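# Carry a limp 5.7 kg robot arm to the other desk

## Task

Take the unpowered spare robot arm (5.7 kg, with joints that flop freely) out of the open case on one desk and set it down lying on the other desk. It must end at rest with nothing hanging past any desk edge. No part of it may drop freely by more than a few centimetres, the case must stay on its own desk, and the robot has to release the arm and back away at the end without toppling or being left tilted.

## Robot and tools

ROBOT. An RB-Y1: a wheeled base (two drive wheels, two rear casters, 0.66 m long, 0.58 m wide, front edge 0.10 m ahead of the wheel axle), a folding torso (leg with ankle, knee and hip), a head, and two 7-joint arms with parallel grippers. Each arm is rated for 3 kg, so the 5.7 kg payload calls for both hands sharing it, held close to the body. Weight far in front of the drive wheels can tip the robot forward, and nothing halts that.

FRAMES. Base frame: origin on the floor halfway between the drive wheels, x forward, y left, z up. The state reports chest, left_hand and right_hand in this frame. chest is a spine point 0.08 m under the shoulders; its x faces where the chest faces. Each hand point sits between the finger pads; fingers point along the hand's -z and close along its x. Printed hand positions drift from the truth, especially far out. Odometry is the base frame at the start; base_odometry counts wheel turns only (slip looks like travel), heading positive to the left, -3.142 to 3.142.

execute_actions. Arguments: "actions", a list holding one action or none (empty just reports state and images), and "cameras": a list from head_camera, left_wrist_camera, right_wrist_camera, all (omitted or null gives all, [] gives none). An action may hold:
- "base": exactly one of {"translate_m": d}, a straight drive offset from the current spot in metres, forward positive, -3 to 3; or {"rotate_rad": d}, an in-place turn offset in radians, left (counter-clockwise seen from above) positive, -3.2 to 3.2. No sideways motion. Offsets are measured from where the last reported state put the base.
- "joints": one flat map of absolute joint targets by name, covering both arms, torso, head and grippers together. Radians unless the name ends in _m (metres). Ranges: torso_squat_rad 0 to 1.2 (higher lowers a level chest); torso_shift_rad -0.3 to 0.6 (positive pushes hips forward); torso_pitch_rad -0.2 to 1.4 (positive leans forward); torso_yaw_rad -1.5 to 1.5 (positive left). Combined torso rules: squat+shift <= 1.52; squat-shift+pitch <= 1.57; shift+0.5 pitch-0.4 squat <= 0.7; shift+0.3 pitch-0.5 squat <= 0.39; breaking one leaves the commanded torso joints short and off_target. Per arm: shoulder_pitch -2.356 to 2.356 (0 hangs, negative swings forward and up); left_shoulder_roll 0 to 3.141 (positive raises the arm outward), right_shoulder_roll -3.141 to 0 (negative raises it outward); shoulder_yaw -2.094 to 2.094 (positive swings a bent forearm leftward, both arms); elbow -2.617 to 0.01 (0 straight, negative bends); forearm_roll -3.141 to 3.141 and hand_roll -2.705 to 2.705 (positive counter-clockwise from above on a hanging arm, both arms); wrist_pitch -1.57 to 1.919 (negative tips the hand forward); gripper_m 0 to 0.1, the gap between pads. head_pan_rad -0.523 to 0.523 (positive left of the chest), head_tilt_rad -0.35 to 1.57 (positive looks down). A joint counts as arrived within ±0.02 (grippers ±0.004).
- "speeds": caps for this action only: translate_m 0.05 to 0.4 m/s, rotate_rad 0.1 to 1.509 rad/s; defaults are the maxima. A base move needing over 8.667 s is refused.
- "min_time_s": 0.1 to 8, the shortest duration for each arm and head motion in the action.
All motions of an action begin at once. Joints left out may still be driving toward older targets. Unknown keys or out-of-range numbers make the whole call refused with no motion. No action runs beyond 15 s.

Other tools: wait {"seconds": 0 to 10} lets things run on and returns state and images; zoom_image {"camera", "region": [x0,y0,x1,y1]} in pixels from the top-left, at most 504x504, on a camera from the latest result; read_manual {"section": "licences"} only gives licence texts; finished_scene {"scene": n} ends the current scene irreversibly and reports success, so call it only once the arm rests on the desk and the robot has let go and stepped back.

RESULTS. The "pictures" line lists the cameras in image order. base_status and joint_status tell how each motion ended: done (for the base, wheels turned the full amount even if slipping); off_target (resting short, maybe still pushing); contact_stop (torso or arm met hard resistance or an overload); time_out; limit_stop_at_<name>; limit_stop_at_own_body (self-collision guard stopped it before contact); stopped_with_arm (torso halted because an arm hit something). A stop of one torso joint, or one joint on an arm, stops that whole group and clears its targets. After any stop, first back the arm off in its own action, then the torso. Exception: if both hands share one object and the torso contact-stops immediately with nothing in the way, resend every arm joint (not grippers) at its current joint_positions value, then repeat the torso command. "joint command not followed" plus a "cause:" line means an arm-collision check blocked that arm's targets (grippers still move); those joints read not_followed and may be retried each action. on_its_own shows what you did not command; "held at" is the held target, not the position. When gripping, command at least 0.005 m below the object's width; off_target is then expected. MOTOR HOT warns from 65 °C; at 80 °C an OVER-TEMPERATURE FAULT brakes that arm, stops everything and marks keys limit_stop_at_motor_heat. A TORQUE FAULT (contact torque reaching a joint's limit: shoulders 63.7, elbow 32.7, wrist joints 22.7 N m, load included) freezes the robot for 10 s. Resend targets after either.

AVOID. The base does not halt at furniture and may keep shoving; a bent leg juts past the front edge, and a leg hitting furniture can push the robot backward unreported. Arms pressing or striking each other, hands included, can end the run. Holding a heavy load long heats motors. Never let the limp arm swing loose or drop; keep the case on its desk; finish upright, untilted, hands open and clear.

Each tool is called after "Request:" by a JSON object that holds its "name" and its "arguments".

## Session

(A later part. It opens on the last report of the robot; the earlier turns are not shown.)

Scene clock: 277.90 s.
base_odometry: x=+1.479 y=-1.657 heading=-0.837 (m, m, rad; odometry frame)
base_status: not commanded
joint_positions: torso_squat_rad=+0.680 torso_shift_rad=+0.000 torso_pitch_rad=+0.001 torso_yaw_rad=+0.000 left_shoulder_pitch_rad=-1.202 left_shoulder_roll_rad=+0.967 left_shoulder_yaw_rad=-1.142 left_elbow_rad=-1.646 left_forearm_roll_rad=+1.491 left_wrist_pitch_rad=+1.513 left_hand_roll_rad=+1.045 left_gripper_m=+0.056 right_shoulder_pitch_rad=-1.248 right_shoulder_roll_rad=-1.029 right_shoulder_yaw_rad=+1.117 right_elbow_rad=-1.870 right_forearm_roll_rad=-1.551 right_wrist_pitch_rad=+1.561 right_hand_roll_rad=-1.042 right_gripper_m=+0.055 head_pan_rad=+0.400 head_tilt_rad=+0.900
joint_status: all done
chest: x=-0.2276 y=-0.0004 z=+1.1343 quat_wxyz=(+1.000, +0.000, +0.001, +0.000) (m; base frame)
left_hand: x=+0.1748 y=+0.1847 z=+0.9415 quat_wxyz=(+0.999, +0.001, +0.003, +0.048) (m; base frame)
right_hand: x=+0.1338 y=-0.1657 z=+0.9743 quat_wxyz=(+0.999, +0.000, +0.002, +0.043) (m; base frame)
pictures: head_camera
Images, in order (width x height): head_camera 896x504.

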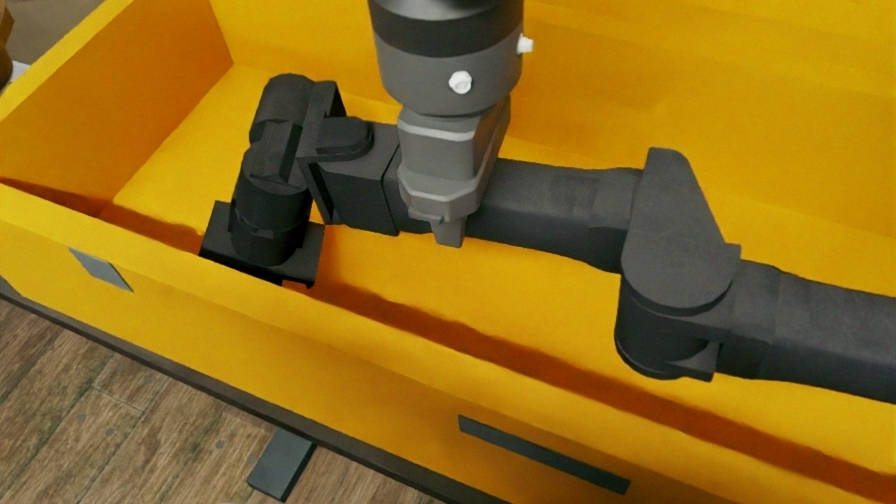

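Request:
{"name": "execute_actions", "arguments": {"actions": [{"joints":{"torso_squat_rad":0.0,"head_tilt_rad":1.0}}], "cameras": ["head_camera"]}}

Scene clock: 283.70 s.
base_odometry: x=+1.479 y=-1.657 heading=-0.837 (m, m, rad; odometry frame)
base_status: not commanded
joint_positions: torso_squat_rad=+0.000 torso_shift_rad=+0.000 torso_pitch_rad=+0.001 torso_yaw_rad=+0.000 left_shoulder_pitch_rad=-1.202 left_shoulder_roll_rad=+0.966 left_shoulder_yaw_rad=-1.142 left_elbow_rad=-1.646 left_forearm_roll_rad=+1.491 left_wrist_pitch_rad=+1.513 left_hand_roll_rad=+1.045 left_gripper_m=+0.056 right_shoulder_pitch_rad=-1.248 right_shoulder_roll_rad=-1.029 right_shoulder_yaw_rad=+1.117 right_elbow_rad=-1.870 right_forearm_roll_rad=-1.551 right_wrist_pitch_rad=+1.561 right_hand_roll_rad=-1.042 right_gripper_m=+0.055 head_pan_rad=+0.400 head_tilt_rad=+1.000
joint_status: all done
chest: x=-0.2274 y=-0.0004 z=+1.2899 quat_wxyz=(+1.000, +0.000, +0.001, +0.000) (m; base frame)
left_hand: x=+0.1748 y=+0.1847 z=+1.0969 quat_wxyz=(+0.999, +0.001, +0.003, +0.048) (m; base frame)
right_hand: x=+0.1340 y=-0.1657 z=+1.1299 quat_wxyz=(+0.999, +0.000, +0.002, +0.043) (m; base frame)
pictures: head_camera
Images, in order (width x height): head_camera 896x504.

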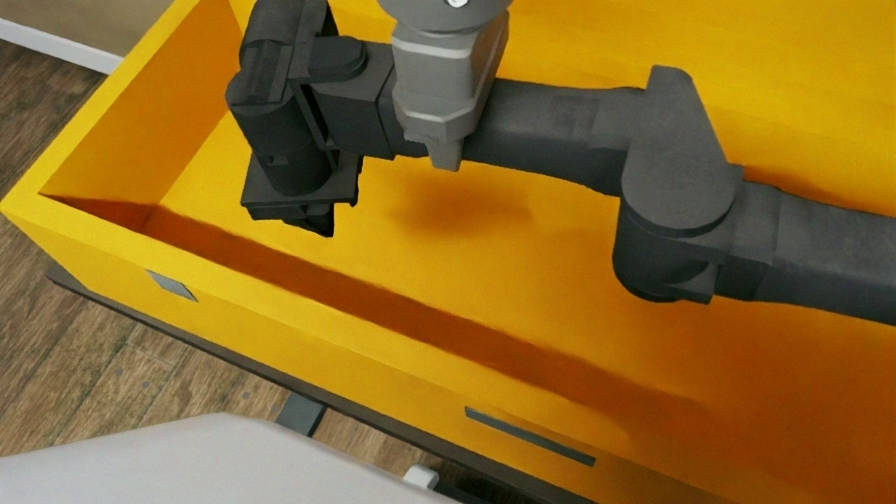

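Request:
{"name": "execute_actions", "arguments": {"actions": [{"min_time_s":2,"joints":{"head_tilt_rad":0.85,"left_shoulder_pitch_rad":-1.4,"left_shoulder_roll_rad":1.0385,"left_shoulder_yaw_rad":-1.115,"left_elbow_rad":-1.6395,"left_forearm_roll_rad":1.671,"left_wrist_pitch_rad":1.643,"left_hand_roll_rad":1.043,"right_shoulder_pitch_rad":-1.475,"right_shoulder_roll_rad":-1.094,"right_shoulder_yaw_rad":1.10,"right_elbow_rad":-1.823,"right_forearm_roll_rad":-1.77,"right_wrist_pitch_rad":1.671,"right_hand_roll_rad":-1.023}}], "cameras": ["head_camera"]}}

Scene clock: 308.03 s.
base_odometry: x=+1.479 y=-1.657 heading=-0.837 (m, m, rad; odometry frame)
base_status: not commanded
joint_positions: torso_squat_rad=+0.000 torso_shift_rad=+0.000 torso_pitch_rad=+0.001 torso_yaw_rad=+0.000 left_shoulder_pitch_rad=-1.397 left_shoulder_roll_rad=+1.036 left_shoulder_yaw_rad=-1.117 left_elbow_rad=-1.641 left_forearm_roll_rad=+1.672 left_wrist_pitch_rad=+1.643 left_hand_roll_rad=+1.043 left_gripper_m=+0.055 right_shoulder_pitch_rad=-1.473 right_shoulder_roll_rad=-1.092 right_shoulder_yaw_rad=+1.101 right_elbow_rad=-1.823 right_forearm_roll_rad=-1.770 right_wrist_pitch_rad=+1.670 right_hand_roll_rad=-1.023 right_gripper_m=+0.055 head_pan_rad=+0.400 head_tilt_rad=+0.850
joint_status: all done
chest: x=-0.2274 y=-0.0004 z=+1.2899 quat_wxyz=(+1.000, +0.000, +0.001, +0.000) (m; base frame)
left_hand: x=+0.1753 y=+0.1837 z=+1.1870 quat_wxyz=(+0.999, +0.001, +0.003, +0.047) (m; base frame)
right_hand: x=+0.1341 y=-0.1650 z=+1.2195 quat_wxyz=(+0.999, +0.000, +0.002, +0.044) (m; base frame)
pictures: head_camera
Images, in order (width x height): head_camera 896x504.

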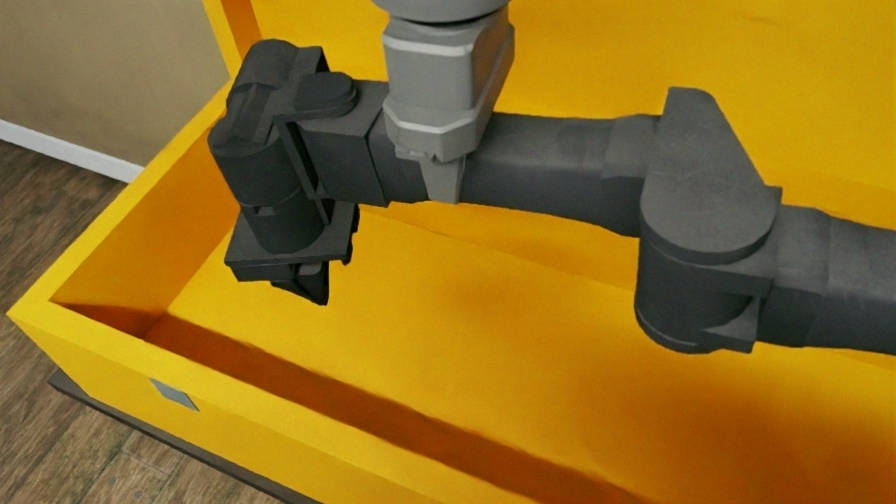

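Request:
{"name": "execute_actions", "arguments": {"actions": [{"base":{"translate_m":-0.12},"speeds":{"translate_m":0.08}}], "cameras": ["head_camera"]}}

Scene clock: 313.63 s.
base_odometry: x=+1.399 y=-1.568 heading=-0.835 (m, m, rad; odometry frame)
base_status: done
joint_positions: torso_squat_rad=+0.000 torso_shift_rad=+0.000 torso_pitch_rad=+0.001 torso_yaw_rad=+0.000 left_shoulder_pitch_rad=-1.397 left_shoulder_roll_rad=+1.036 left_shoulder_yaw_rad=-1.117 left_elbow_rad=-1.641 left_forearm_roll_rad=+1.672 left_wrist_pitch_rad=+1.643 left_hand_roll_rad=+1.043 left_gripper_m=+0.055 right_shoulder_pitch_rad=-1.473 right_shoulder_roll_rad=-1.092 right_shoulder_yaw_rad=+1.101 right_elbow_rad=-1.823 right_forearm_roll_rad=-1.770 right_wrist_pitch_rad=+1.670 right_hand_roll_rad=-1.023 right_gripper_m=+0.055 head_pan_rad=+0.400 head_tilt_rad=+0.850
joint_status: not commanded
chest: x=-0.2274 y=-0.0004 z=+1.2899 quat_wxyz=(+1.000, +0.000, +0.001, +0.000) (m; base frame)
left_hand: x=+0.1753 y=+0.1837 z=+1.1871 quat_wxyz=(+0.999, +0.000, +0.003, +0.047) (m; base frame)
right_hand: x=+0.1340 y=-0.1650 z=+1.2197 quat_wxyz=(+0.999, +0.000, +0.002, +0.044) (m; base frame)
pictures: head_camera
Images, in order (width x height): head_camera 896x504.

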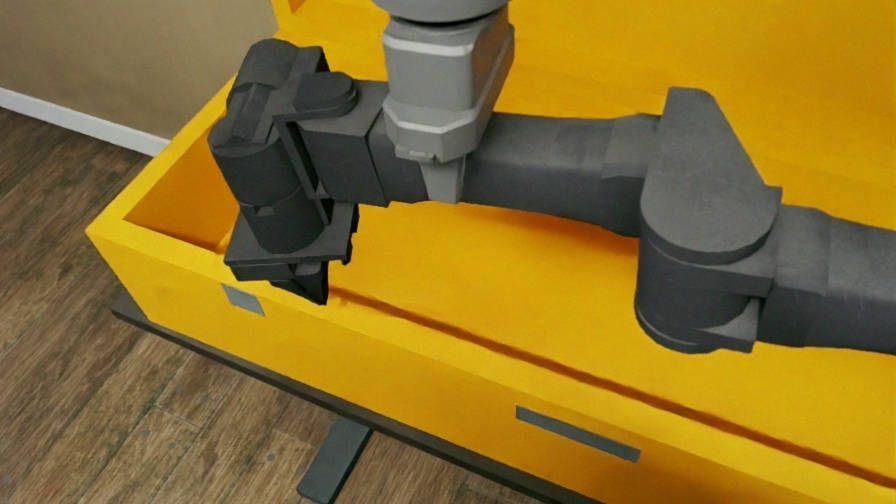

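Request:
{"name": "execute_actions", "arguments": {"actions": [{"base":{"translate_m":-0.65},"speeds":{"translate_m":0.3},"joints":{"head_pan_rad":-0.45}}], "cameras": ["head_camera"]}}

Request:
{"name": "execute_actions", "arguments": {"actions": [{"base":{"rotate_rad":2.6},"speeds":{"rotate_rad":0.7},"joints":{"head_pan_rad":0.3,"head_tilt_rad":0.35}}], "cameras": ["head_camera"]}}

Scene clock: 325.17 s.
base_odometry: x=+0.962 y=-1.086 heading=-0.837 (m, m, rad; odometry frame)
base_status: done
joint_positions: torso_squat_rad=+0.000 torso_shift_rad=+0.000 torso_pitch_rad=+0.001 torso_yaw_rad=+0.000 left_shoulder_pitch_rad=-1.397 left_shoulder_roll_rad=+1.036 left_shoulder_yaw_rad=-1.117 left_elbow_rad=-1.641 left_forearm_roll_rad=+1.672 left_wrist_pitch_rad=+1.643 left_hand_roll_rad=+1.043 left_gripper_m=+0.055 right_shoulder_pitch_rad=-1.473 right_shoulder_roll_rad=-1.092 right_shoulder_yaw_rad=+1.101 right_elbow_rad=-1.823 right_forearm_roll_rad=-1.770 right_wrist_pitch_rad=+1.670 right_hand_roll_rad=-1.023 right_gripper_m=+0.055 head_pan_rad=-0.450 head_tilt_rad=+0.850
joint_status: all done
chest: x=-0.2274 y=-0.0004 z=+1.2899 quat_wxyz=(+1.000, +0.000, +0.001, +0.000) (m; base frame)
left_hand: x=+0.1753 y=+0.1837 z=+1.1872 quat_wxyz=(+0.999, +0.000, +0.003, +0.047) (m; base frame)
right_hand: x=+0.1340 y=-0.1650 z=+1.2197 quat_wxyz=(+0.999, +0.000, +0.002, +0.044) (m; base frame)
pictures: head_camera
Images, in order (width x height): head_camera 896x504.

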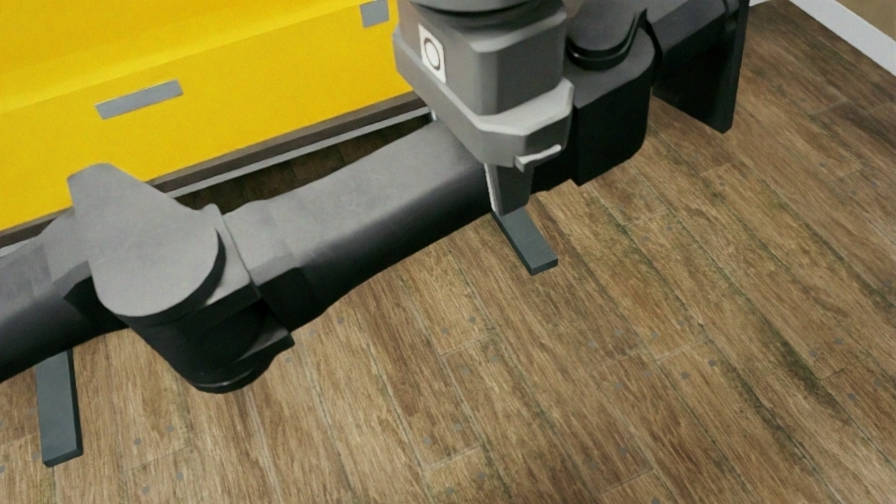

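Scene clock: 330.60 s.
base_odometry: x=+0.962 y=-1.086 heading=+1.763 (m, m, rad; odometry frame)
base_status: done
joint_positions: torso_squat_rad=+0.000 torso_shift_rad=+0.000 torso_pitch_rad=+0.001 torso_yaw_rad=+0.000 left_shoulder_pitch_rad=-1.397 left_shoulder_roll_rad=+1.036 left_shoulder_yaw_rad=-1.117 left_elbow_rad=-1.641 left_forearm_roll_rad=+1.672 left_wrist_pitch_rad=+1.643 left_hand_roll_rad=+1.043 left_gripper_m=+0.055 right_shoulder_pitch_rad=-1.473 right_shoulder_roll_rad=-1.092 right_shoulder_yaw_rad=+1.101 right_elbow_rad=-1.823 right_forearm_roll_rad=-1.770 right_wrist_pitch_rad=+1.670 right_hand_roll_rad=-1.023 right_gripper_m=+0.055 head_pan_rad=+0.300 head_tilt_rad=+0.350
joint_status: all done
chest: x=-0.2274 y=-0.0004 z=+1.2899 quat_wxyz=(+1.000, +0.000, +0.001, +0.000) (m; base frame)
left_hand: x=+0.1753 y=+0.1837 z=+1.1872 quat_wxyz=(+0.999, +0.000, +0.003, +0.047) (m; base frame)
right_hand: x=+0.1341 y=-0.1650 z=+1.2197 quat_wxyz=(+0.999, +0.000, +0.002, +0.044) (m; base frame)
pictures: head_camera
Images, in order (width x height): head_camera 896x504.

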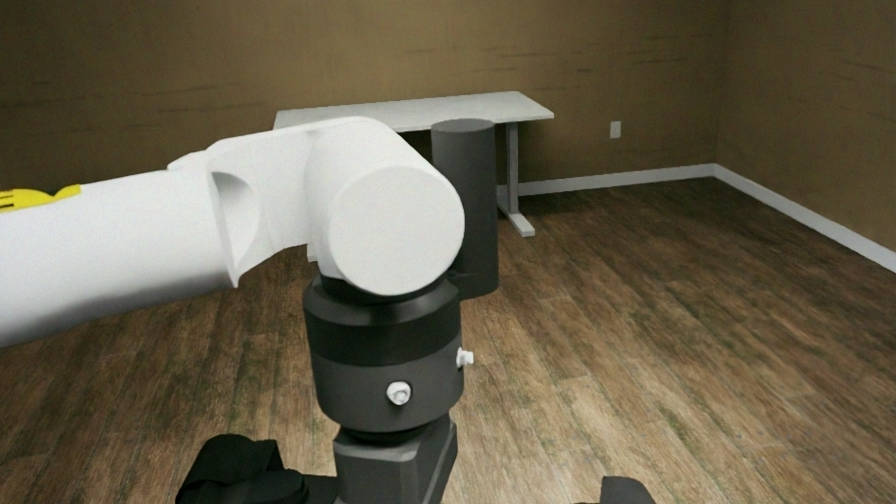

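Request:
{"name": "execute_actions", "arguments": {"actions": [{"base":{"rotate_rad":0.44},"speeds":{"rotate_rad":0.7},"joints":{"head_pan_rad":0,"head_tilt_rad":0.45}}], "cameras": []}}

Request:
{"name": "execute_actions", "arguments": {"actions": [{"base":{"translate_m":2.6}}], "cameras": ["head_camera"]}}

Scene clock: 340.73 s.
base_odometry: x=+0.962 y=-1.086 heading=+2.202 (m, m, rad; odometry frame)
base_status: done
joint_positions: torso_squat_rad=+0.000 torso_shift_rad=+0.000 torso_pitch_rad=+0.001 torso_yaw_rad=+0.000 left_shoulder_pitch_rad=-1.397 left_shoulder_roll_rad=+1.036 left_shoulder_yaw_rad=-1.117 left_elbow_rad=-1.641 left_forearm_roll_rad=+1.672 left_wrist_pitch_rad=+1.643 left_hand_roll_rad=+1.043 left_gripper_m=+0.055 right_shoulder_pitch_rad=-1.473 right_shoulder_roll_rad=-1.092 right_shoulder_yaw_rad=+1.101 right_elbow_rad=-1.823 right_forearm_roll_rad=-1.770 right_wrist_pitch_rad=+1.670 right_hand_roll_rad=-1.023 right_gripper_m=+0.055 head_pan_rad=+0.000 head_tilt_rad=+0.450
joint_status: all done
chest: x=-0.2274 y=-0.0004 z=+1.2899 quat_wxyz=(+1.000, +0.000, +0.001, +0.000) (m; base frame)
left_hand: x=+0.1753 y=+0.1837 z=+1.1872 quat_wxyz=(+0.999, +0.000, +0.003, +0.047) (m; base frame)
right_hand: x=+0.1341 y=-0.1650 z=+1.2197 quat_wxyz=(+0.999, +0.000, +0.002, +0.044) (m; base frame)
pictures: none
No camera images: the call's "cameras" was empty. Leave "cameras" out to get every camera's image.

Scene clock: 348.57 s.
base_odometry: x=-0.574 y=+1.012 heading=+2.203 (m, m, rad; odometry frame)
base_status: done
joint_positions: torso_squat_rad=+0.000 torso_shift_rad=+0.000 torso_pitch_rad=+0.002 torso_yaw_rad=+0.000 left_shoulder_pitch_rad=-1.397 left_shoulder_roll_rad=+1.036 left_shoulder_yaw_rad=-1.117 left_elbow_rad=-1.641 left_forearm_roll_rad=+1.672 left_wrist_pitch_rad=+1.643 left_hand_roll_rad=+1.043 left_gripper_m=+0.055 right_shoulder_pitch_rad=-1.474 right_shoulder_roll_rad=-1.092 right_shoulder_yaw_rad=+1.101 right_elbow_rad=-1.823 right_forearm_roll_rad=-1.770 right_wrist_pitch_rad=+1.670 right_hand_roll_rad=-1.023 right_gripper_m=+0.055 head_pan_rad=+0.000 head_tilt_rad=+0.450
joint_status: not commanded
chest: x=-0.2273 y=-0.0003 z=+1.2899 quat_wxyz=(+1.000, +0.000, +0.001, +0.000) (m; base frame)
left_hand: x=+0.1754 y=+0.1837 z=+1.1871 quat_wxyz=(+0.999, +0.000, +0.003, +0.047) (m; base frame)
right_hand: x=+0.1342 y=-0.1650 z=+1.2197 quat_wxyz=(+0.999, +0.000, +0.002, +0.044) (m; base frame)
pictures: head_camera
Images, in order (width x height): head_camera 896x504.

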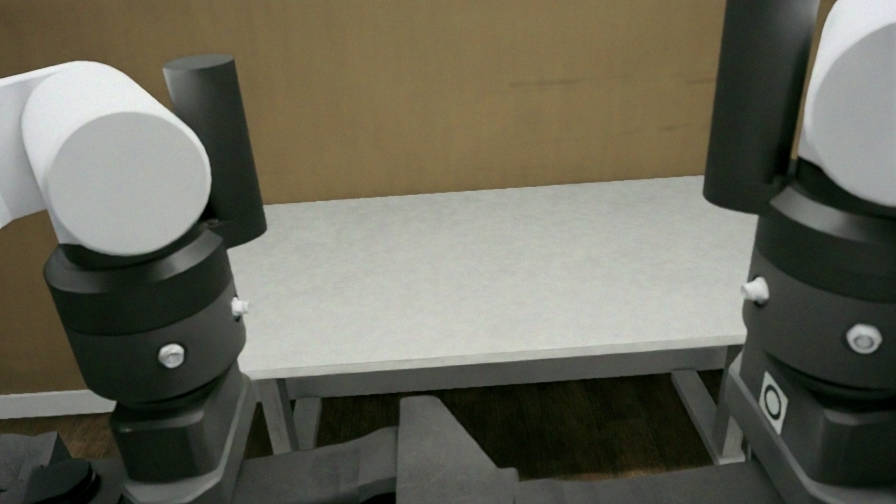

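Request:
{"name": "execute_actions", "arguments": {"actions": [{"base":{"translate_m":0.75},"joints":{"head_tilt_rad":1.1,"torso_squat_rad":0.5}}], "cameras": []}}

Request:
{"name": "execute_actions", "arguments": {"actions": [{"base":{"rotate_rad":0.075}}], "cameras": ["head_camera"]}}

Scene clock: 364.13 s.
base_odometry: x=-1.018 y=+1.616 heading=+2.204 (m, m, rad; odometry frame)
base_status: done
joint_positions: torso_squat_rad=+0.500 torso_shift_rad=+0.000 torso_pitch_rad=+0.001 torso_yaw_rad=+0.000 left_shoulder_pitch_rad=-1.397 left_shoulder_roll_rad=+1.036 left_shoulder_yaw_rad=-1.117 left_elbow_rad=-1.641 left_forearm_roll_rad=+1.672 left_wrist_pitch_rad=+1.643 left_hand_roll_rad=+1.043 left_gripper_m=+0.055 right_shoulder_pitch_rad=-1.474 right_shoulder_roll_rad=-1.092 right_shoulder_yaw_rad=+1.101 right_elbow_rad=-1.823 right_forearm_roll_rad=-1.770 right_wrist_pitch_rad=+1.670 right_hand_roll_rad=-1.023 right_gripper_m=+0.055 head_pan_rad=+0.000 head_tilt_rad=+1.100
joint_status: all done
chest: x=-0.2275 y=-0.0003 z=+1.2043 quat_wxyz=(+1.000, +0.000, +0.001, +0.000) (m; base frame)
left_hand: x=+0.1752 y=+0.1837 z=+1.1015 quat_wxyz=(+0.999, +0.000, +0.003, +0.047) (m; base frame)
right_hand: x=+0.1340 y=-0.1649 z=+1.1341 quat_wxyz=(+0.999, +0.000, +0.002, +0.044) (m; base frame)
pictures: none
No camera images: the call's "cameras" was empty. Leave "cameras" out to get every camera's image.

Scene clock: 365.40 s.
base_odometry: x=-1.018 y=+1.617 heading=+2.278 (m, m, rad; odometry frame)
base_status: done
joint_positions: torso_squat_rad=+0.500 torso_shift_rad=+0.000 torso_pitch_rad=+0.001 torso_yaw_rad=+0.000 left_shoulder_pitch_rad=-1.397 left_shoulder_roll_rad=+1.036 left_shoulder_yaw_rad=-1.117 left_elbow_rad=-1.641 left_forearm_roll_rad=+1.672 left_wrist_pitch_rad=+1.643 left_hand_roll_rad=+1.043 left_gripper_m=+0.055 right_shoulder_pitch_rad=-1.474 right_shoulder_roll_rad=-1.092 right_shoulder_yaw_rad=+1.101 right_elbow_rad=-1.823 right_forearm_roll_rad=-1.770 right_wrist_pitch_rad=+1.670 right_hand_roll_rad=-1.023 right_gripper_m=+0.055 head_pan_rad=+0.000 head_tilt_rad=+1.100
joint_status: not commanded
chest: x=-0.2275 y=-0.0003 z=+1.2043 quat_wxyz=(+1.000, +0.000, +0.001, +0.000) (m; base frame)
left_hand: x=+0.1752 y=+0.1837 z=+1.1015 quat_wxyz=(+0.999, +0.000, +0.003, +0.047) (m; base frame)
right_hand: x=+0.1340 y=-0.1649 z=+1.1341 quat_wxyz=(+0.999, +0.000, +0.002, +0.044) (m; base frame)
pictures: head_camera
Images, in order (width x height): head_camera 896x504.

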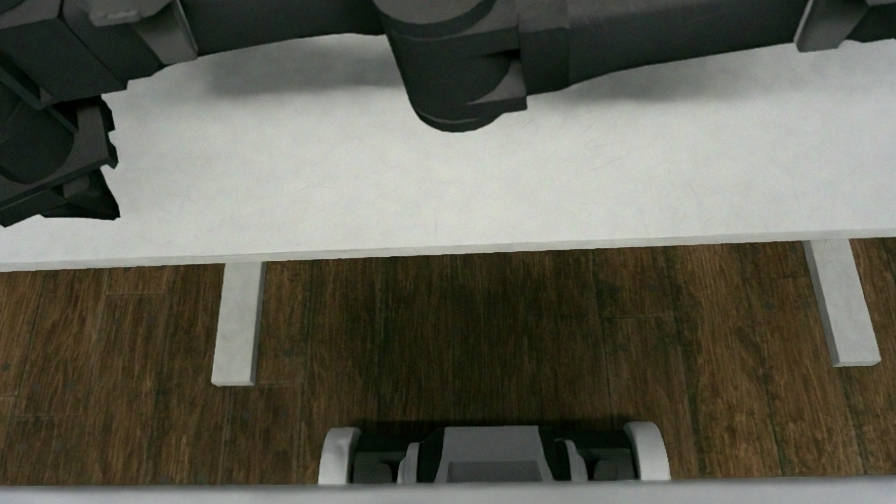

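Request:
{"name": "execute_actions", "arguments": {"actions": [{"base":{"translate_m":0.19},"joints":{"head_tilt_rad":0.9,"head_pan_rad":0.4,"torso_squat_rad":0.76,"torso_yaw_rad":0.13}}], "cameras": ["head_camera"]}}

Scene clock: 381.27 s.
base_odometry: x=-1.142 y=+1.761 heading=+2.279 (m, m, rad; odometry frame)
base_status: done
joint_positions: torso_squat_rad=+0.760 torso_shift_rad=+0.000 torso_pitch_rad=+0.001 torso_yaw_rad=+0.130 left_shoulder_pitch_rad=-1.397 left_shoulder_roll_rad=+1.036 left_shoulder_yaw_rad=-1.117 left_elbow_rad=-1.641 left_forearm_roll_rad=+1.672 left_wrist_pitch_rad=+1.642 left_hand_roll_rad=+1.043 left_gripper_m=+0.055 right_shoulder_pitch_rad=-1.474 right_shoulder_roll_rad=-1.092 right_shoulder_yaw_rad=+1.101 right_elbow_rad=-1.823 right_forearm_roll_rad=-1.770 right_wrist_pitch_rad=+1.670 right_hand_roll_rad=-1.023 right_gripper_m=+0.055 head_pan_rad=+0.400 head_tilt_rad=+0.900
joint_status: all done
chest: x=-0.2276 y=-0.0002 z=+1.0973 quat_wxyz=(+0.998, +0.000, +0.001, +0.065) (m; base frame)
left_hand: x=+0.1479 y=+0.2345 z=+0.9947 quat_wxyz=(+0.994, +0.000, +0.003, +0.112) (m; base frame)
right_hand: x=+0.1523 y=-0.1166 z=+1.0273 quat_wxyz=(+0.994, +0.000, +0.002, +0.109) (m; base frame)
pictures: head_camera
Images, in order (width x height): head_camera 896x504.

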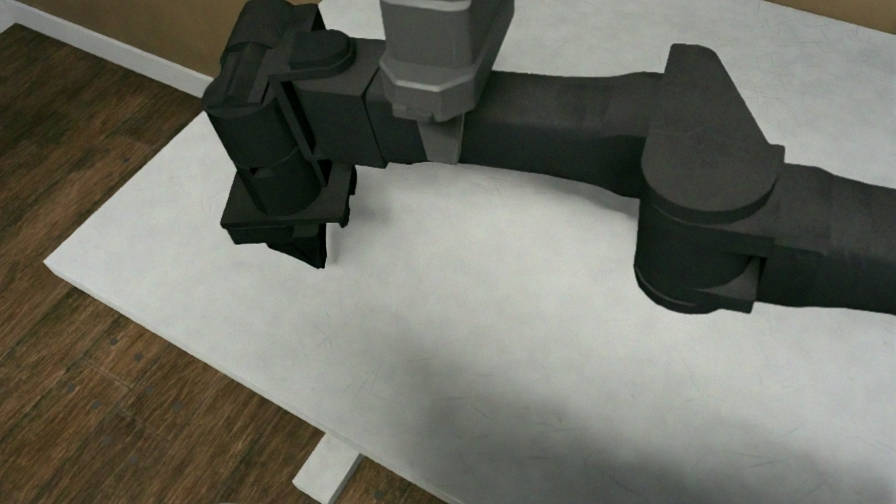

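Request:
{"name": "execute_actions", "arguments": {"actions": [{"joints":{"torso_squat_rad":0.81}}], "cameras": ["head_camera"]}}

Request:
{"name": "zoom_image", "arguments": {"camera": "head_camera", "region": [150, 0, 500, 330]}}

Scene clock: 385.27 s.
base_odometry: x=-1.142 y=+1.761 heading=+2.279 (m, m, rad; odometry frame)
base_status: not commanded
joint_positions: torso_squat_rad=+0.810 torso_shift_rad=+0.000 torso_pitch_rad=+0.001 torso_yaw_rad=+0.130 left_shoulder_pitch_rad=-1.397 left_shoulder_roll_rad=+1.036 left_shoulder_yaw_rad=-1.117 left_elbow_rad=-1.641 left_forearm_roll_rad=+1.672 left_wrist_pitch_rad=+1.642 left_hand_roll_rad=+1.043 left_gripper_m=+0.055 right_shoulder_pitch_rad=-1.474 right_shoulder_roll_rad=-1.092 right_shoulder_yaw_rad=+1.101 right_elbow_rad=-1.823 right_forearm_roll_rad=-1.770 right_wrist_pitch_rad=+1.670 right_hand_roll_rad=-1.023 right_gripper_m=+0.055 head_pan_rad=+0.400 head_tilt_rad=+0.900
joint_status: all done
chest: x=-0.2276 y=-0.0002 z=+1.0726 quat_wxyz=(+0.998, +0.000, +0.001, +0.065) (m; base frame)
left_hand: x=+0.1479 y=+0.2345 z=+0.9700 quat_wxyz=(+0.994, +0.000, +0.003, +0.112) (m; base frame)
right_hand: x=+0.1522 y=-0.1166 z=+1.0026 quat_wxyz=(+0.994, +0.000, +0.002, +0.109) (m; base frame)
pictures: head_camera
Images, in order (width x height): head_camera 896x504.

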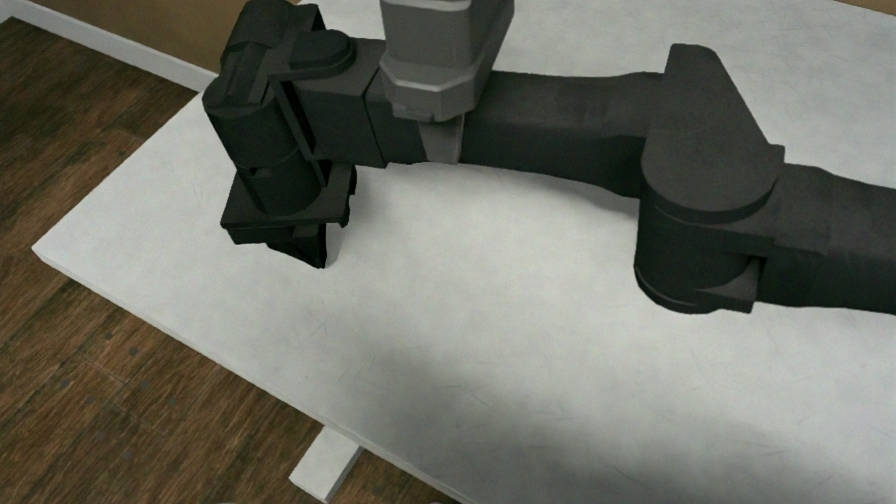

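Region (150, 0, 500, 330) of head_camera's 896x504 image, scaled by 1.440, with more detail than that image has; it fills the top 475 rows of this view, and the rest is white.

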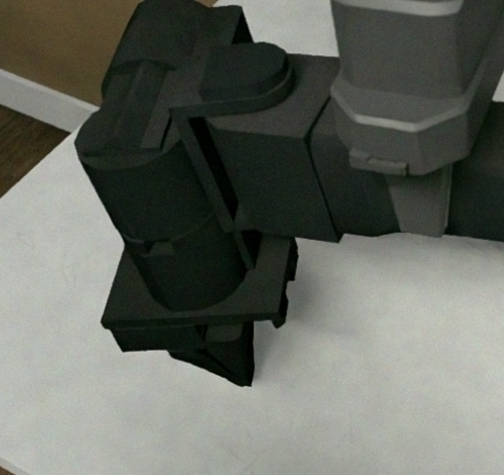

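Request:
{"name": "execute_actions", "arguments": {"actions": [{"joints":{"torso_squat_rad":0.835,"torso_yaw_rad":0.06}}], "cameras": ["head_camera"]}}

Scene clock: 388.17 s.
base_odometry: x=-1.142 y=+1.761 heading=+2.279 (m, m, rad; odometry frame)
base_status: not commanded
joint_positions: torso_squat_rad=+0.835 torso_shift_rad=+0.000 torso_pitch_rad=+0.001 torso_yaw_rad=+0.060 left_shoulder_pitch_rad=-1.397 left_shoulder_roll_rad=+1.036 left_shoulder_yaw_rad=-1.117 left_elbow_rad=-1.641 left_forearm_roll_rad=+1.672 left_wrist_pitch_rad=+1.642 left_hand_roll_rad=+1.043 left_gripper_m=+0.055 right_shoulder_pitch_rad=-1.474 right_shoulder_roll_rad=-1.092 right_shoulder_yaw_rad=+1.101 right_elbow_rad=-1.823 right_forearm_roll_rad=-1.770 right_wrist_pitch_rad=+1.670 right_hand_roll_rad=-1.023 right_gripper_m=+0.055 head_pan_rad=+0.400 head_tilt_rad=+0.900
joint_status: all done
chest: x=-0.2276 y=-0.0003 z=+1.0598 quat_wxyz=(+1.000, +0.000, +0.001, +0.030) (m; base frame)
left_hand: x=+0.1634 y=+0.2075 z=+0.9572 quat_wxyz=(+0.997, +0.000, +0.003, +0.077) (m; base frame)
right_hand: x=+0.1431 y=-0.1430 z=+0.9898 quat_wxyz=(+0.997, +0.000, +0.002, +0.074) (m; base frame)
pictures: head_camera
Images, in order (width x height): head_camera 896x504.

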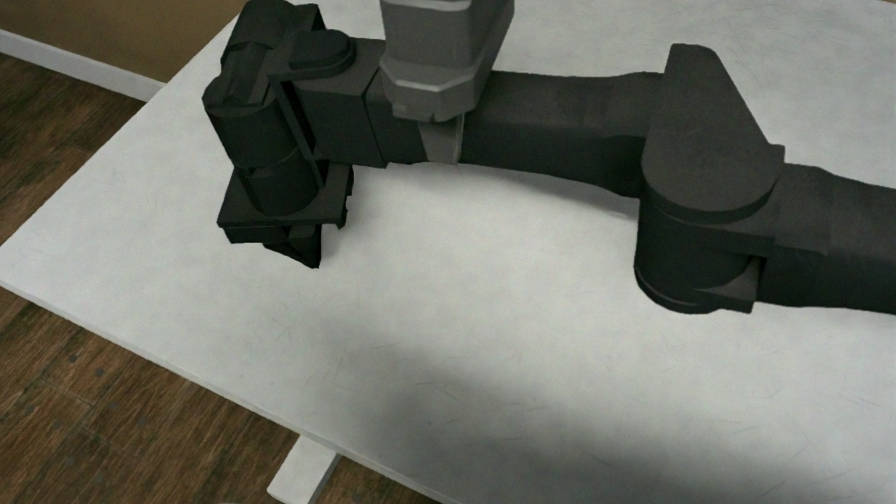

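Request:
{"name": "execute_actions", "arguments": {"actions": [{"joints":{"torso_squat_rad":0.855,"torso_yaw_rad":0.0}}], "cameras": ["head_camera"]}}

Scene clock: 393.07 s.
base_odometry: x=-1.142 y=+1.761 heading=+2.279 (m, m, rad; odometry frame)
base_status: not commanded
joint_positions: torso_squat_rad=+0.855 torso_shift_rad=+0.000 torso_pitch_rad=+0.001 torso_yaw_rad=+0.000 left_shoulder_pitch_rad=-1.397 left_shoulder_roll_rad=+1.036 left_shoulder_yaw_rad=-1.117 left_elbow_rad=-1.641 left_forearm_roll_rad=+1.672 left_wrist_pitch_rad=+1.642 left_hand_roll_rad=+1.043 left_gripper_m=+0.055 right_shoulder_pitch_rad=-1.474 right_shoulder_roll_rad=-1.093 right_shoulder_yaw_rad=+1.101 right_elbow_rad=-1.823 right_forearm_roll_rad=-1.770 right_wrist_pitch_rad=+1.670 right_hand_roll_rad=-1.023 right_gripper_m=+0.055 head_pan_rad=+0.400 head_tilt_rad=+0.900
joint_status: all done
chest: x=-0.2276 y=-0.0003 z=+1.0493 quat_wxyz=(+1.000, +0.000, +0.001, +0.000) (m; base frame)
left_hand: x=+0.1752 y=+0.1837 z=+0.9467 quat_wxyz=(+0.999, +0.000, +0.003, +0.047) (m; base frame)
right_hand: x=+0.1339 y=-0.1650 z=+0.9793 quat_wxyz=(+0.999, +0.000, +0.002, +0.044) (m; base frame)
pictures: head_camera
Images, in order (width x height): head_camera 896x504.

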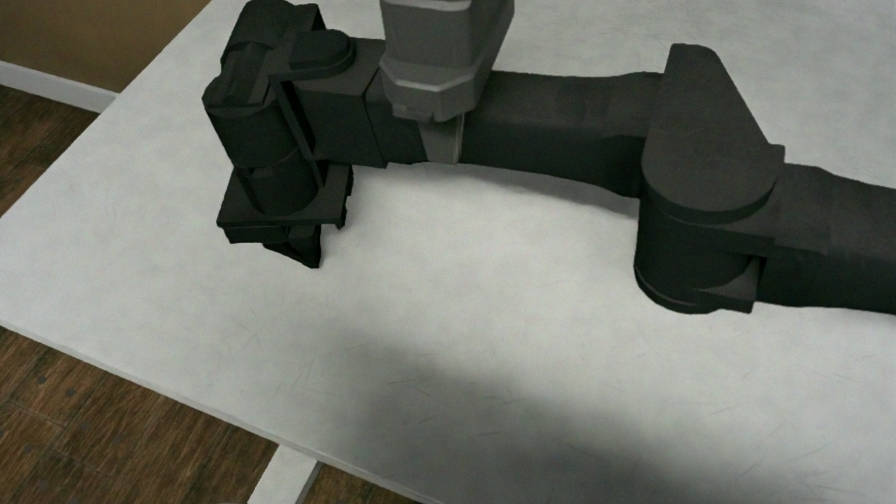

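Request:
{"name": "execute_actions", "arguments": {"actions": [{"joints":{"torso_yaw_rad":0.12,"torso_squat_rad":0.865}}], "cameras": []}}

Request:
{"name": "execute_actions", "arguments": {"actions": [{"joints":{"torso_yaw_rad":0.10,"torso_squat_rad":0.885}}], "cameras": ["head_camera"]}}

Scene clock: 400.17 s.
base_odometry: x=-1.142 y=+1.761 heading=+2.279 (m, m, rad; odometry frame)
base_status: not commanded
joint_positions: torso_squat_rad=+0.865 torso_shift_rad=+0.000 torso_pitch_rad=+0.001 torso_yaw_rad=+0.120 left_shoulder_pitch_rad=-1.398 left_shoulder_roll_rad=+1.036 left_shoulder_yaw_rad=-1.116 left_elbow_rad=-1.641 left_forearm_roll_rad=+1.672 left_wrist_pitch_rad=+1.643 left_hand_roll_rad=+1.043 left_gripper_m=+0.055 right_shoulder_pitch_rad=-1.474 right_shoulder_roll_rad=-1.093 right_shoulder_yaw_rad=+1.101 right_elbow_rad=-1.823 right_forearm_roll_rad=-1.770 right_wrist_pitch_rad=+1.670 right_hand_roll_rad=-1.023 right_gripper_m=+0.055 head_pan_rad=+0.400 head_tilt_rad=+0.900
joint_status: all done
chest: x=-0.2277 y=-0.0003 z=+1.0440 quat_wxyz=(+0.998, +0.000, +0.000, +0.060) (m; base frame)
left_hand: x=+0.1505 y=+0.2307 z=+0.9423 quat_wxyz=(+0.994, +0.000, +0.002, +0.107) (m; base frame)
right_hand: x=+0.1510 y=-0.1205 z=+0.9741 quat_wxyz=(+0.995, +0.000, +0.001, +0.104) (m; base frame)
pictures: none
No camera images: the call's "cameras" was empty. Leave "cameras" out to get every camera's image.

Scene clock: 400.83 s.
base_odometry: x=-1.142 y=+1.761 heading=+2.279 (m, m, rad; odometry frame)
base_status: not commanded
joint_positions: torso_squat_rad=+0.885 torso_shift_rad=+0.000 torso_pitch_rad=+0.001 torso_yaw_rad=+0.100 left_shoulder_pitch_rad=-1.400 left_shoulder_roll_rad=+1.038 left_shoulder_yaw_rad=-1.115 left_elbow_rad=-1.640 left_forearm_roll_rad=+1.671 left_wrist_pitch_rad=+1.643 left_hand_roll_rad=+1.043 left_gripper_m=+0.056 right_shoulder_pitch_rad=-1.473 right_shoulder_roll_rad=-1.093 right_shoulder_yaw_rad=+1.102 right_elbow_rad=-1.823 right_forearm_roll_rad=-1.770 right_wrist_pitch_rad=+1.671 right_hand_roll_rad=-1.023 right_gripper_m=+0.054 head_pan_rad=+0.400 head_tilt_rad=+0.900
joint_status: all done
chest: x=-0.2278 y=-0.0005 z=+1.0333 quat_wxyz=(+0.999, +0.001, +0.000, +0.050) (m; base frame)
left_hand: x=+0.1555 y=+0.2231 z=+0.9329 quat_wxyz=(+0.995, +0.000, +0.000, +0.098) (m; base frame)
right_hand: x=+0.1483 y=-0.1287 z=+0.9629 quat_wxyz=(+0.996, +0.000, +0.002, +0.094) (m; base frame)
pictures: head_camera
Images, in order (width x height): head_camera 896x504.

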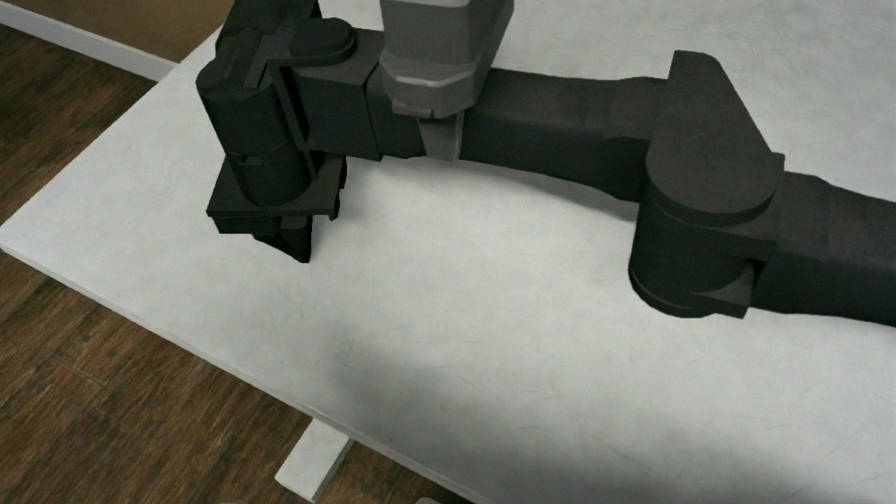

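Request:
{"name": "execute_actions", "arguments": {"actions": [{"joints":{"torso_yaw_rad":-0.03}}], "cameras": ["head_camera"]}}

Scene clock: 406.03 s.
base_odometry: x=-1.142 y=+1.761 heading=+2.279 (m, m, rad; odometry frame)
base_status: not commanded
joint_positions: torso_squat_rad=+0.885 torso_shift_rad=+0.000 torso_pitch_rad=+0.001 torso_yaw_rad=-0.030 left_shoulder_pitch_rad=-1.398 left_shoulder_roll_rad=+1.037 left_shoulder_yaw_rad=-1.116 left_elbow_rad=-1.640 left_forearm_roll_rad=+1.671 left_wrist_pitch_rad=+1.643 left_hand_roll_rad=+1.043 left_gripper_m=+0.055 right_shoulder_pitch_rad=-1.473 right_shoulder_roll_rad=-1.093 right_shoulder_yaw_rad=+1.102 right_elbow_rad=-1.823 right_forearm_roll_rad=-1.770 right_wrist_pitch_rad=+1.671 right_hand_roll_rad=-1.023 right_gripper_m=+0.054 head_pan_rad=+0.400 head_tilt_rad=+0.900
joint_status: all done
chest: x=-0.2277 y=-0.0004 z=+1.0333 quat_wxyz=(+1.000, +0.000, +0.000, -0.015) (m; base frame)
left_hand: x=+0.1807 y=+0.1718 z=+0.9313 quat_wxyz=(+0.999, +0.000, +0.002, +0.033) (m; base frame)
right_hand: x=+0.1287 y=-0.1763 z=+0.9630 quat_wxyz=(+1.000, +0.000, +0.002, +0.029) (m; base frame)
pictures: head_camera
Images, in order (width x height): head_camera 896x504.

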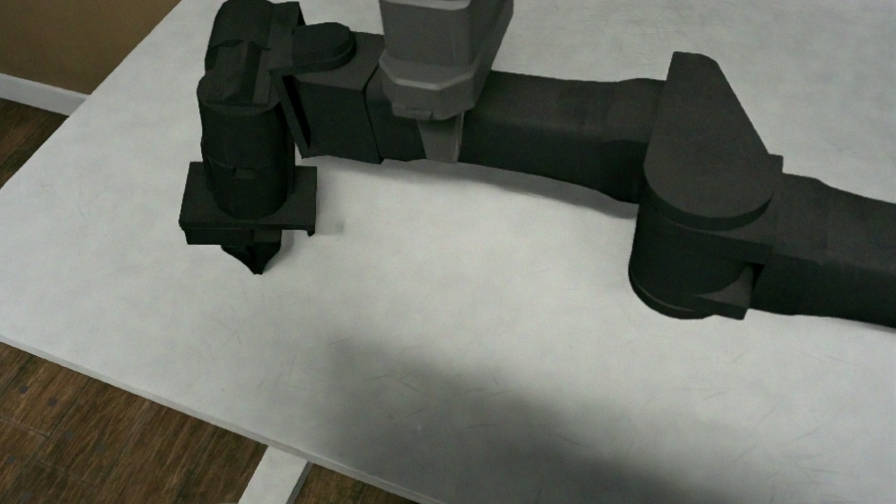

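Request:
{"name": "execute_actions", "arguments": {"actions": [{"joints":{"torso_yaw_rad":-0.14,"torso_squat_rad":0.92}}], "cameras": ["head_camera"]}}

Scene clock: 412.03 s.
base_odometry: x=-1.142 y=+1.761 heading=+2.279 (m, m, rad; odometry frame)
base_status: not commanded
joint_positions: torso_squat_rad=+0.920 torso_shift_rad=+0.000 torso_pitch_rad=+0.001 torso_yaw_rad=-0.140 left_shoulder_pitch_rad=-1.398 left_shoulder_roll_rad=+1.037 left_shoulder_yaw_rad=-1.116 left_elbow_rad=-1.640 left_forearm_roll_rad=+1.671 left_wrist_pitch_rad=+1.643 left_hand_roll_rad=+1.043 left_gripper_m=+0.055 right_shoulder_pitch_rad=-1.473 right_shoulder_roll_rad=-1.093 right_shoulder_yaw_rad=+1.101 right_elbow_rad=-1.823 right_forearm_roll_rad=-1.770 right_wrist_pitch_rad=+1.671 right_hand_roll_rad=-1.023 right_gripper_m=+0.054 head_pan_rad=+0.400 head_tilt_rad=+0.900
joint_status: all done
chest: x=-0.2277 y=-0.0004 z=+1.0140 quat_wxyz=(+0.998, +0.000, +0.001, -0.070) (m; base frame)
left_hand: x=+0.1971 y=+0.1259 z=+0.9119 quat_wxyz=(+1.000, +0.001, +0.002, -0.022) (m; base frame)
right_hand: x=+0.1073 y=-0.2143 z=+0.9438 quat_wxyz=(+1.000, +0.000, +0.002, -0.026) (m; base frame)
pictures: head_camera
Images, in order (width x height): head_camera 896x504.

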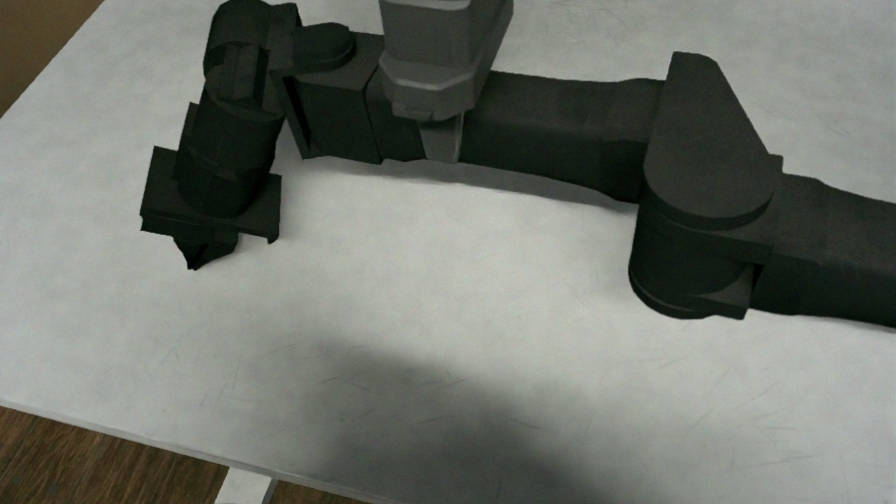

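Request:
{"name": "execute_actions", "arguments": {"actions": [{"joints":{"torso_yaw_rad":-0.23,"torso_squat_rad":0.98,"head_pan_rad":0.5}}], "cameras": ["head_camera"]}}

Scene clock: 416.60 s.
base_odometry: x=-1.142 y=+1.761 heading=+2.279 (m, m, rad; odometry frame)
base_status: not commanded
joint_positions: torso_squat_rad=+0.980 torso_shift_rad=+0.000 torso_pitch_rad=+0.001 torso_yaw_rad=-0.230 left_shoulder_pitch_rad=-1.397 left_shoulder_roll_rad=+1.037 left_shoulder_yaw_rad=-1.116 left_elbow_rad=-1.640 left_forearm_roll_rad=+1.671 left_wrist_pitch_rad=+1.643 left_hand_roll_rad=+1.043 left_gripper_m=+0.055 right_shoulder_pitch_rad=-1.473 right_shoulder_roll_rad=-1.093 right_shoulder_yaw_rad=+1.101 right_elbow_rad=-1.823 right_forearm_roll_rad=-1.770 right_wrist_pitch_rad=+1.671 right_hand_roll_rad=-1.023 right_gripper_m=+0.054 head_pan_rad=+0.500 head_tilt_rad=+0.900
joint_status: all done
chest: x=-0.2277 y=-0.0004 z=+0.9799 quat_wxyz=(+0.993, +0.000, +0.001, -0.115) (m; base frame)
left_hand: x=+0.2067 y=+0.0873 z=+0.8776 quat_wxyz=(+0.998, +0.001, +0.002, -0.067) (m; base frame)
right_hand: x=+0.0867 y=-0.2435 z=+0.9097 quat_wxyz=(+0.997, +0.000, +0.002, -0.071) (m; base frame)
pictures: head_camera
Images, in order (width x height): head_camera 896x504.

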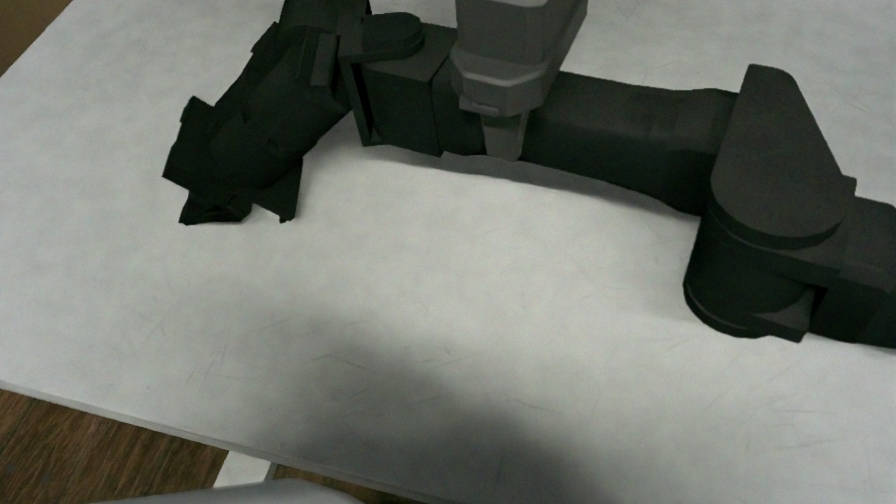

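Request:
{"name": "execute_actions", "arguments": {"actions": [{"joints":{"torso_squat_rad":1.05}}], "cameras": ["head_camera"]}}

Request:
{"name": "execute_actions", "arguments": {"actions": [{"joints":{"head_pan_rad":-0.5}}], "cameras": ["head_camera"]}}

Scene clock: 421.50 s.
base_odometry: x=-1.142 y=+1.761 heading=+2.279 (m, m, rad; odometry frame)
base_status: not commanded
joint_positions: torso_squat_rad=+1.050 torso_shift_rad=+0.000 torso_pitch_rad=+0.001 torso_yaw_rad=-0.230 left_shoulder_pitch_rad=-1.398 left_shoulder_roll_rad=+1.037 left_shoulder_yaw_rad=-1.116 left_elbow_rad=-1.640 left_forearm_roll_rad=+1.671 left_wrist_pitch_rad=+1.643 left_hand_roll_rad=+1.043 left_gripper_m=+0.055 right_shoulder_pitch_rad=-1.473 right_shoulder_roll_rad=-1.093 right_shoulder_yaw_rad=+1.101 right_elbow_rad=-1.823 right_forearm_roll_rad=-1.770 right_wrist_pitch_rad=+1.671 right_hand_roll_rad=-1.023 right_gripper_m=+0.054 head_pan_rad=+0.500 head_tilt_rad=+0.900
joint_status: all done
chest: x=-0.2278 y=-0.0004 z=+0.9382 quat_wxyz=(+0.993, +0.000, +0.000, -0.115) (m; base frame)
left_hand: x=+0.2068 y=+0.0872 z=+0.8363 quat_wxyz=(+0.998, +0.001, +0.002, -0.067) (m; base frame)
right_hand: x=+0.0866 y=-0.2436 z=+0.8680 quat_wxyz=(+0.997, +0.000, +0.002, -0.071) (m; base frame)
pictures: head_camera
Images, in order (width x height): head_camera 896x504.

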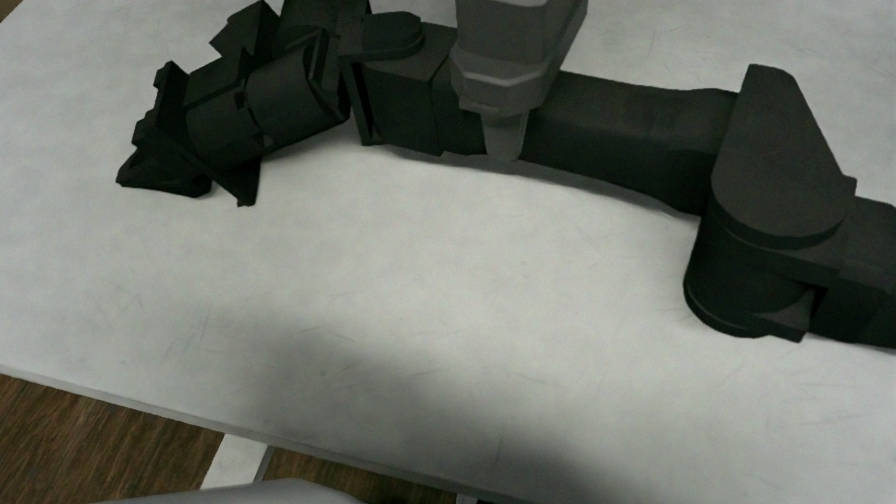

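Scene clock: 422.83 s.
base_odometry: x=-1.142 y=+1.761 heading=+2.279 (m, m, rad; odometry frame)
base_status: not commanded
joint_positions: torso_squat_rad=+1.050 torso_shift_rad=+0.000 torso_pitch_rad=+0.001 torso_yaw_rad=-0.230 left_shoulder_pitch_rad=-1.398 left_shoulder_roll_rad=+1.037 left_shoulder_yaw_rad=-1.116 left_elbow_rad=-1.640 left_forearm_roll_rad=+1.671 left_wrist_pitch_rad=+1.643 left_hand_roll_rad=+1.043 left_gripper_m=+0.055 right_shoulder_pitch_rad=-1.473 right_shoulder_roll_rad=-1.093 right_shoulder_yaw_rad=+1.101 right_elbow_rad=-1.823 right_forearm_roll_rad=-1.770 right_wrist_pitch_rad=+1.671 right_hand_roll_rad=-1.023 right_gripper_m=+0.054 head_pan_rad=-0.500 head_tilt_rad=+0.900
joint_status: all done
chest: x=-0.2278 y=-0.0004 z=+0.9382 quat_wxyz=(+0.993, +0.000, +0.000, -0.115) (m; base frame)
left_hand: x=+0.2068 y=+0.0872 z=+0.8363 quat_wxyz=(+0.998, +0.001, +0.002, -0.067) (m; base frame)
right_hand: x=+0.0866 y=-0.2436 z=+0.8680 quat_wxyz=(+0.997, +0.000, +0.002, -0.071) (m; base frame)
pictures: head_camera
Images, in order (width x height): head_camera 896x504.

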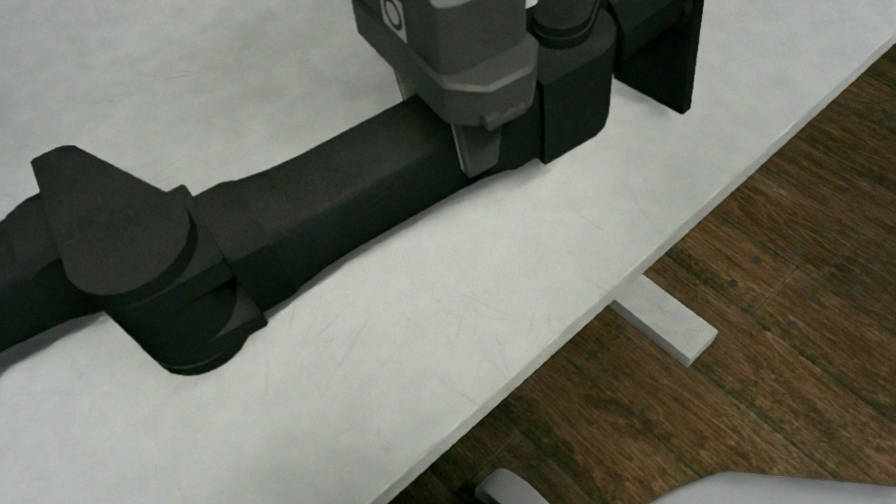

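Request:
{"name": "execute_actions", "arguments": {"actions": [{"joints":{"torso_yaw_rad":-0.07,"torso_squat_rad":1.085,"head_tilt_rad":0.75}}], "cameras": ["head_camera"]}}

Scene clock: 427.47 s.
base_odometry: x=-1.142 y=+1.761 heading=+2.279 (m, m, rad; odometry frame)
base_status: not commanded
joint_positions: torso_squat_rad=+1.085 torso_shift_rad=+0.000 torso_pitch_rad=+0.001 torso_yaw_rad=-0.070 left_shoulder_pitch_rad=-1.398 left_shoulder_roll_rad=+1.037 left_shoulder_yaw_rad=-1.116 left_elbow_rad=-1.640 left_forearm_roll_rad=+1.671 left_wrist_pitch_rad=+1.643 left_hand_roll_rad=+1.043 left_gripper_m=+0.055 right_shoulder_pitch_rad=-1.473 right_shoulder_roll_rad=-1.093 right_shoulder_yaw_rad=+1.101 right_elbow_rad=-1.823 right_forearm_roll_rad=-1.770 right_wrist_pitch_rad=+1.671 right_hand_roll_rad=-1.023 right_gripper_m=+0.054 head_pan_rad=-0.500 head_tilt_rad=+0.750
joint_status: all done
chest: x=-0.2277 y=-0.0003 z=+0.9168 quat_wxyz=(+0.999, +0.000, +0.000, -0.035) (m; base frame)
left_hand: x=+0.1873 y=+0.1555 z=+0.8149 quat_wxyz=(+1.000, +0.001, +0.002, +0.013) (m; base frame)
right_hand: x=+0.1214 y=-0.1902 z=+0.8466 quat_wxyz=(+1.000, +0.000, +0.002, +0.009) (m; base frame)
pictures: head_camera
Images, in order (width x height): head_camera 896x504.

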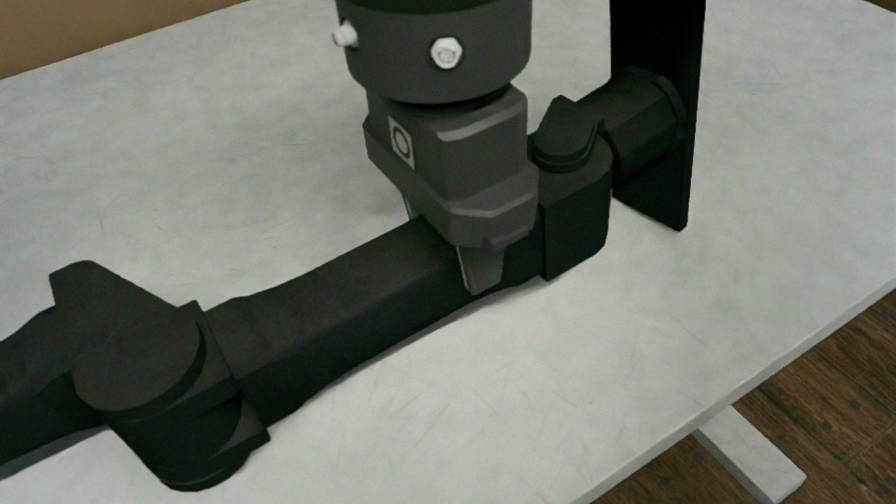

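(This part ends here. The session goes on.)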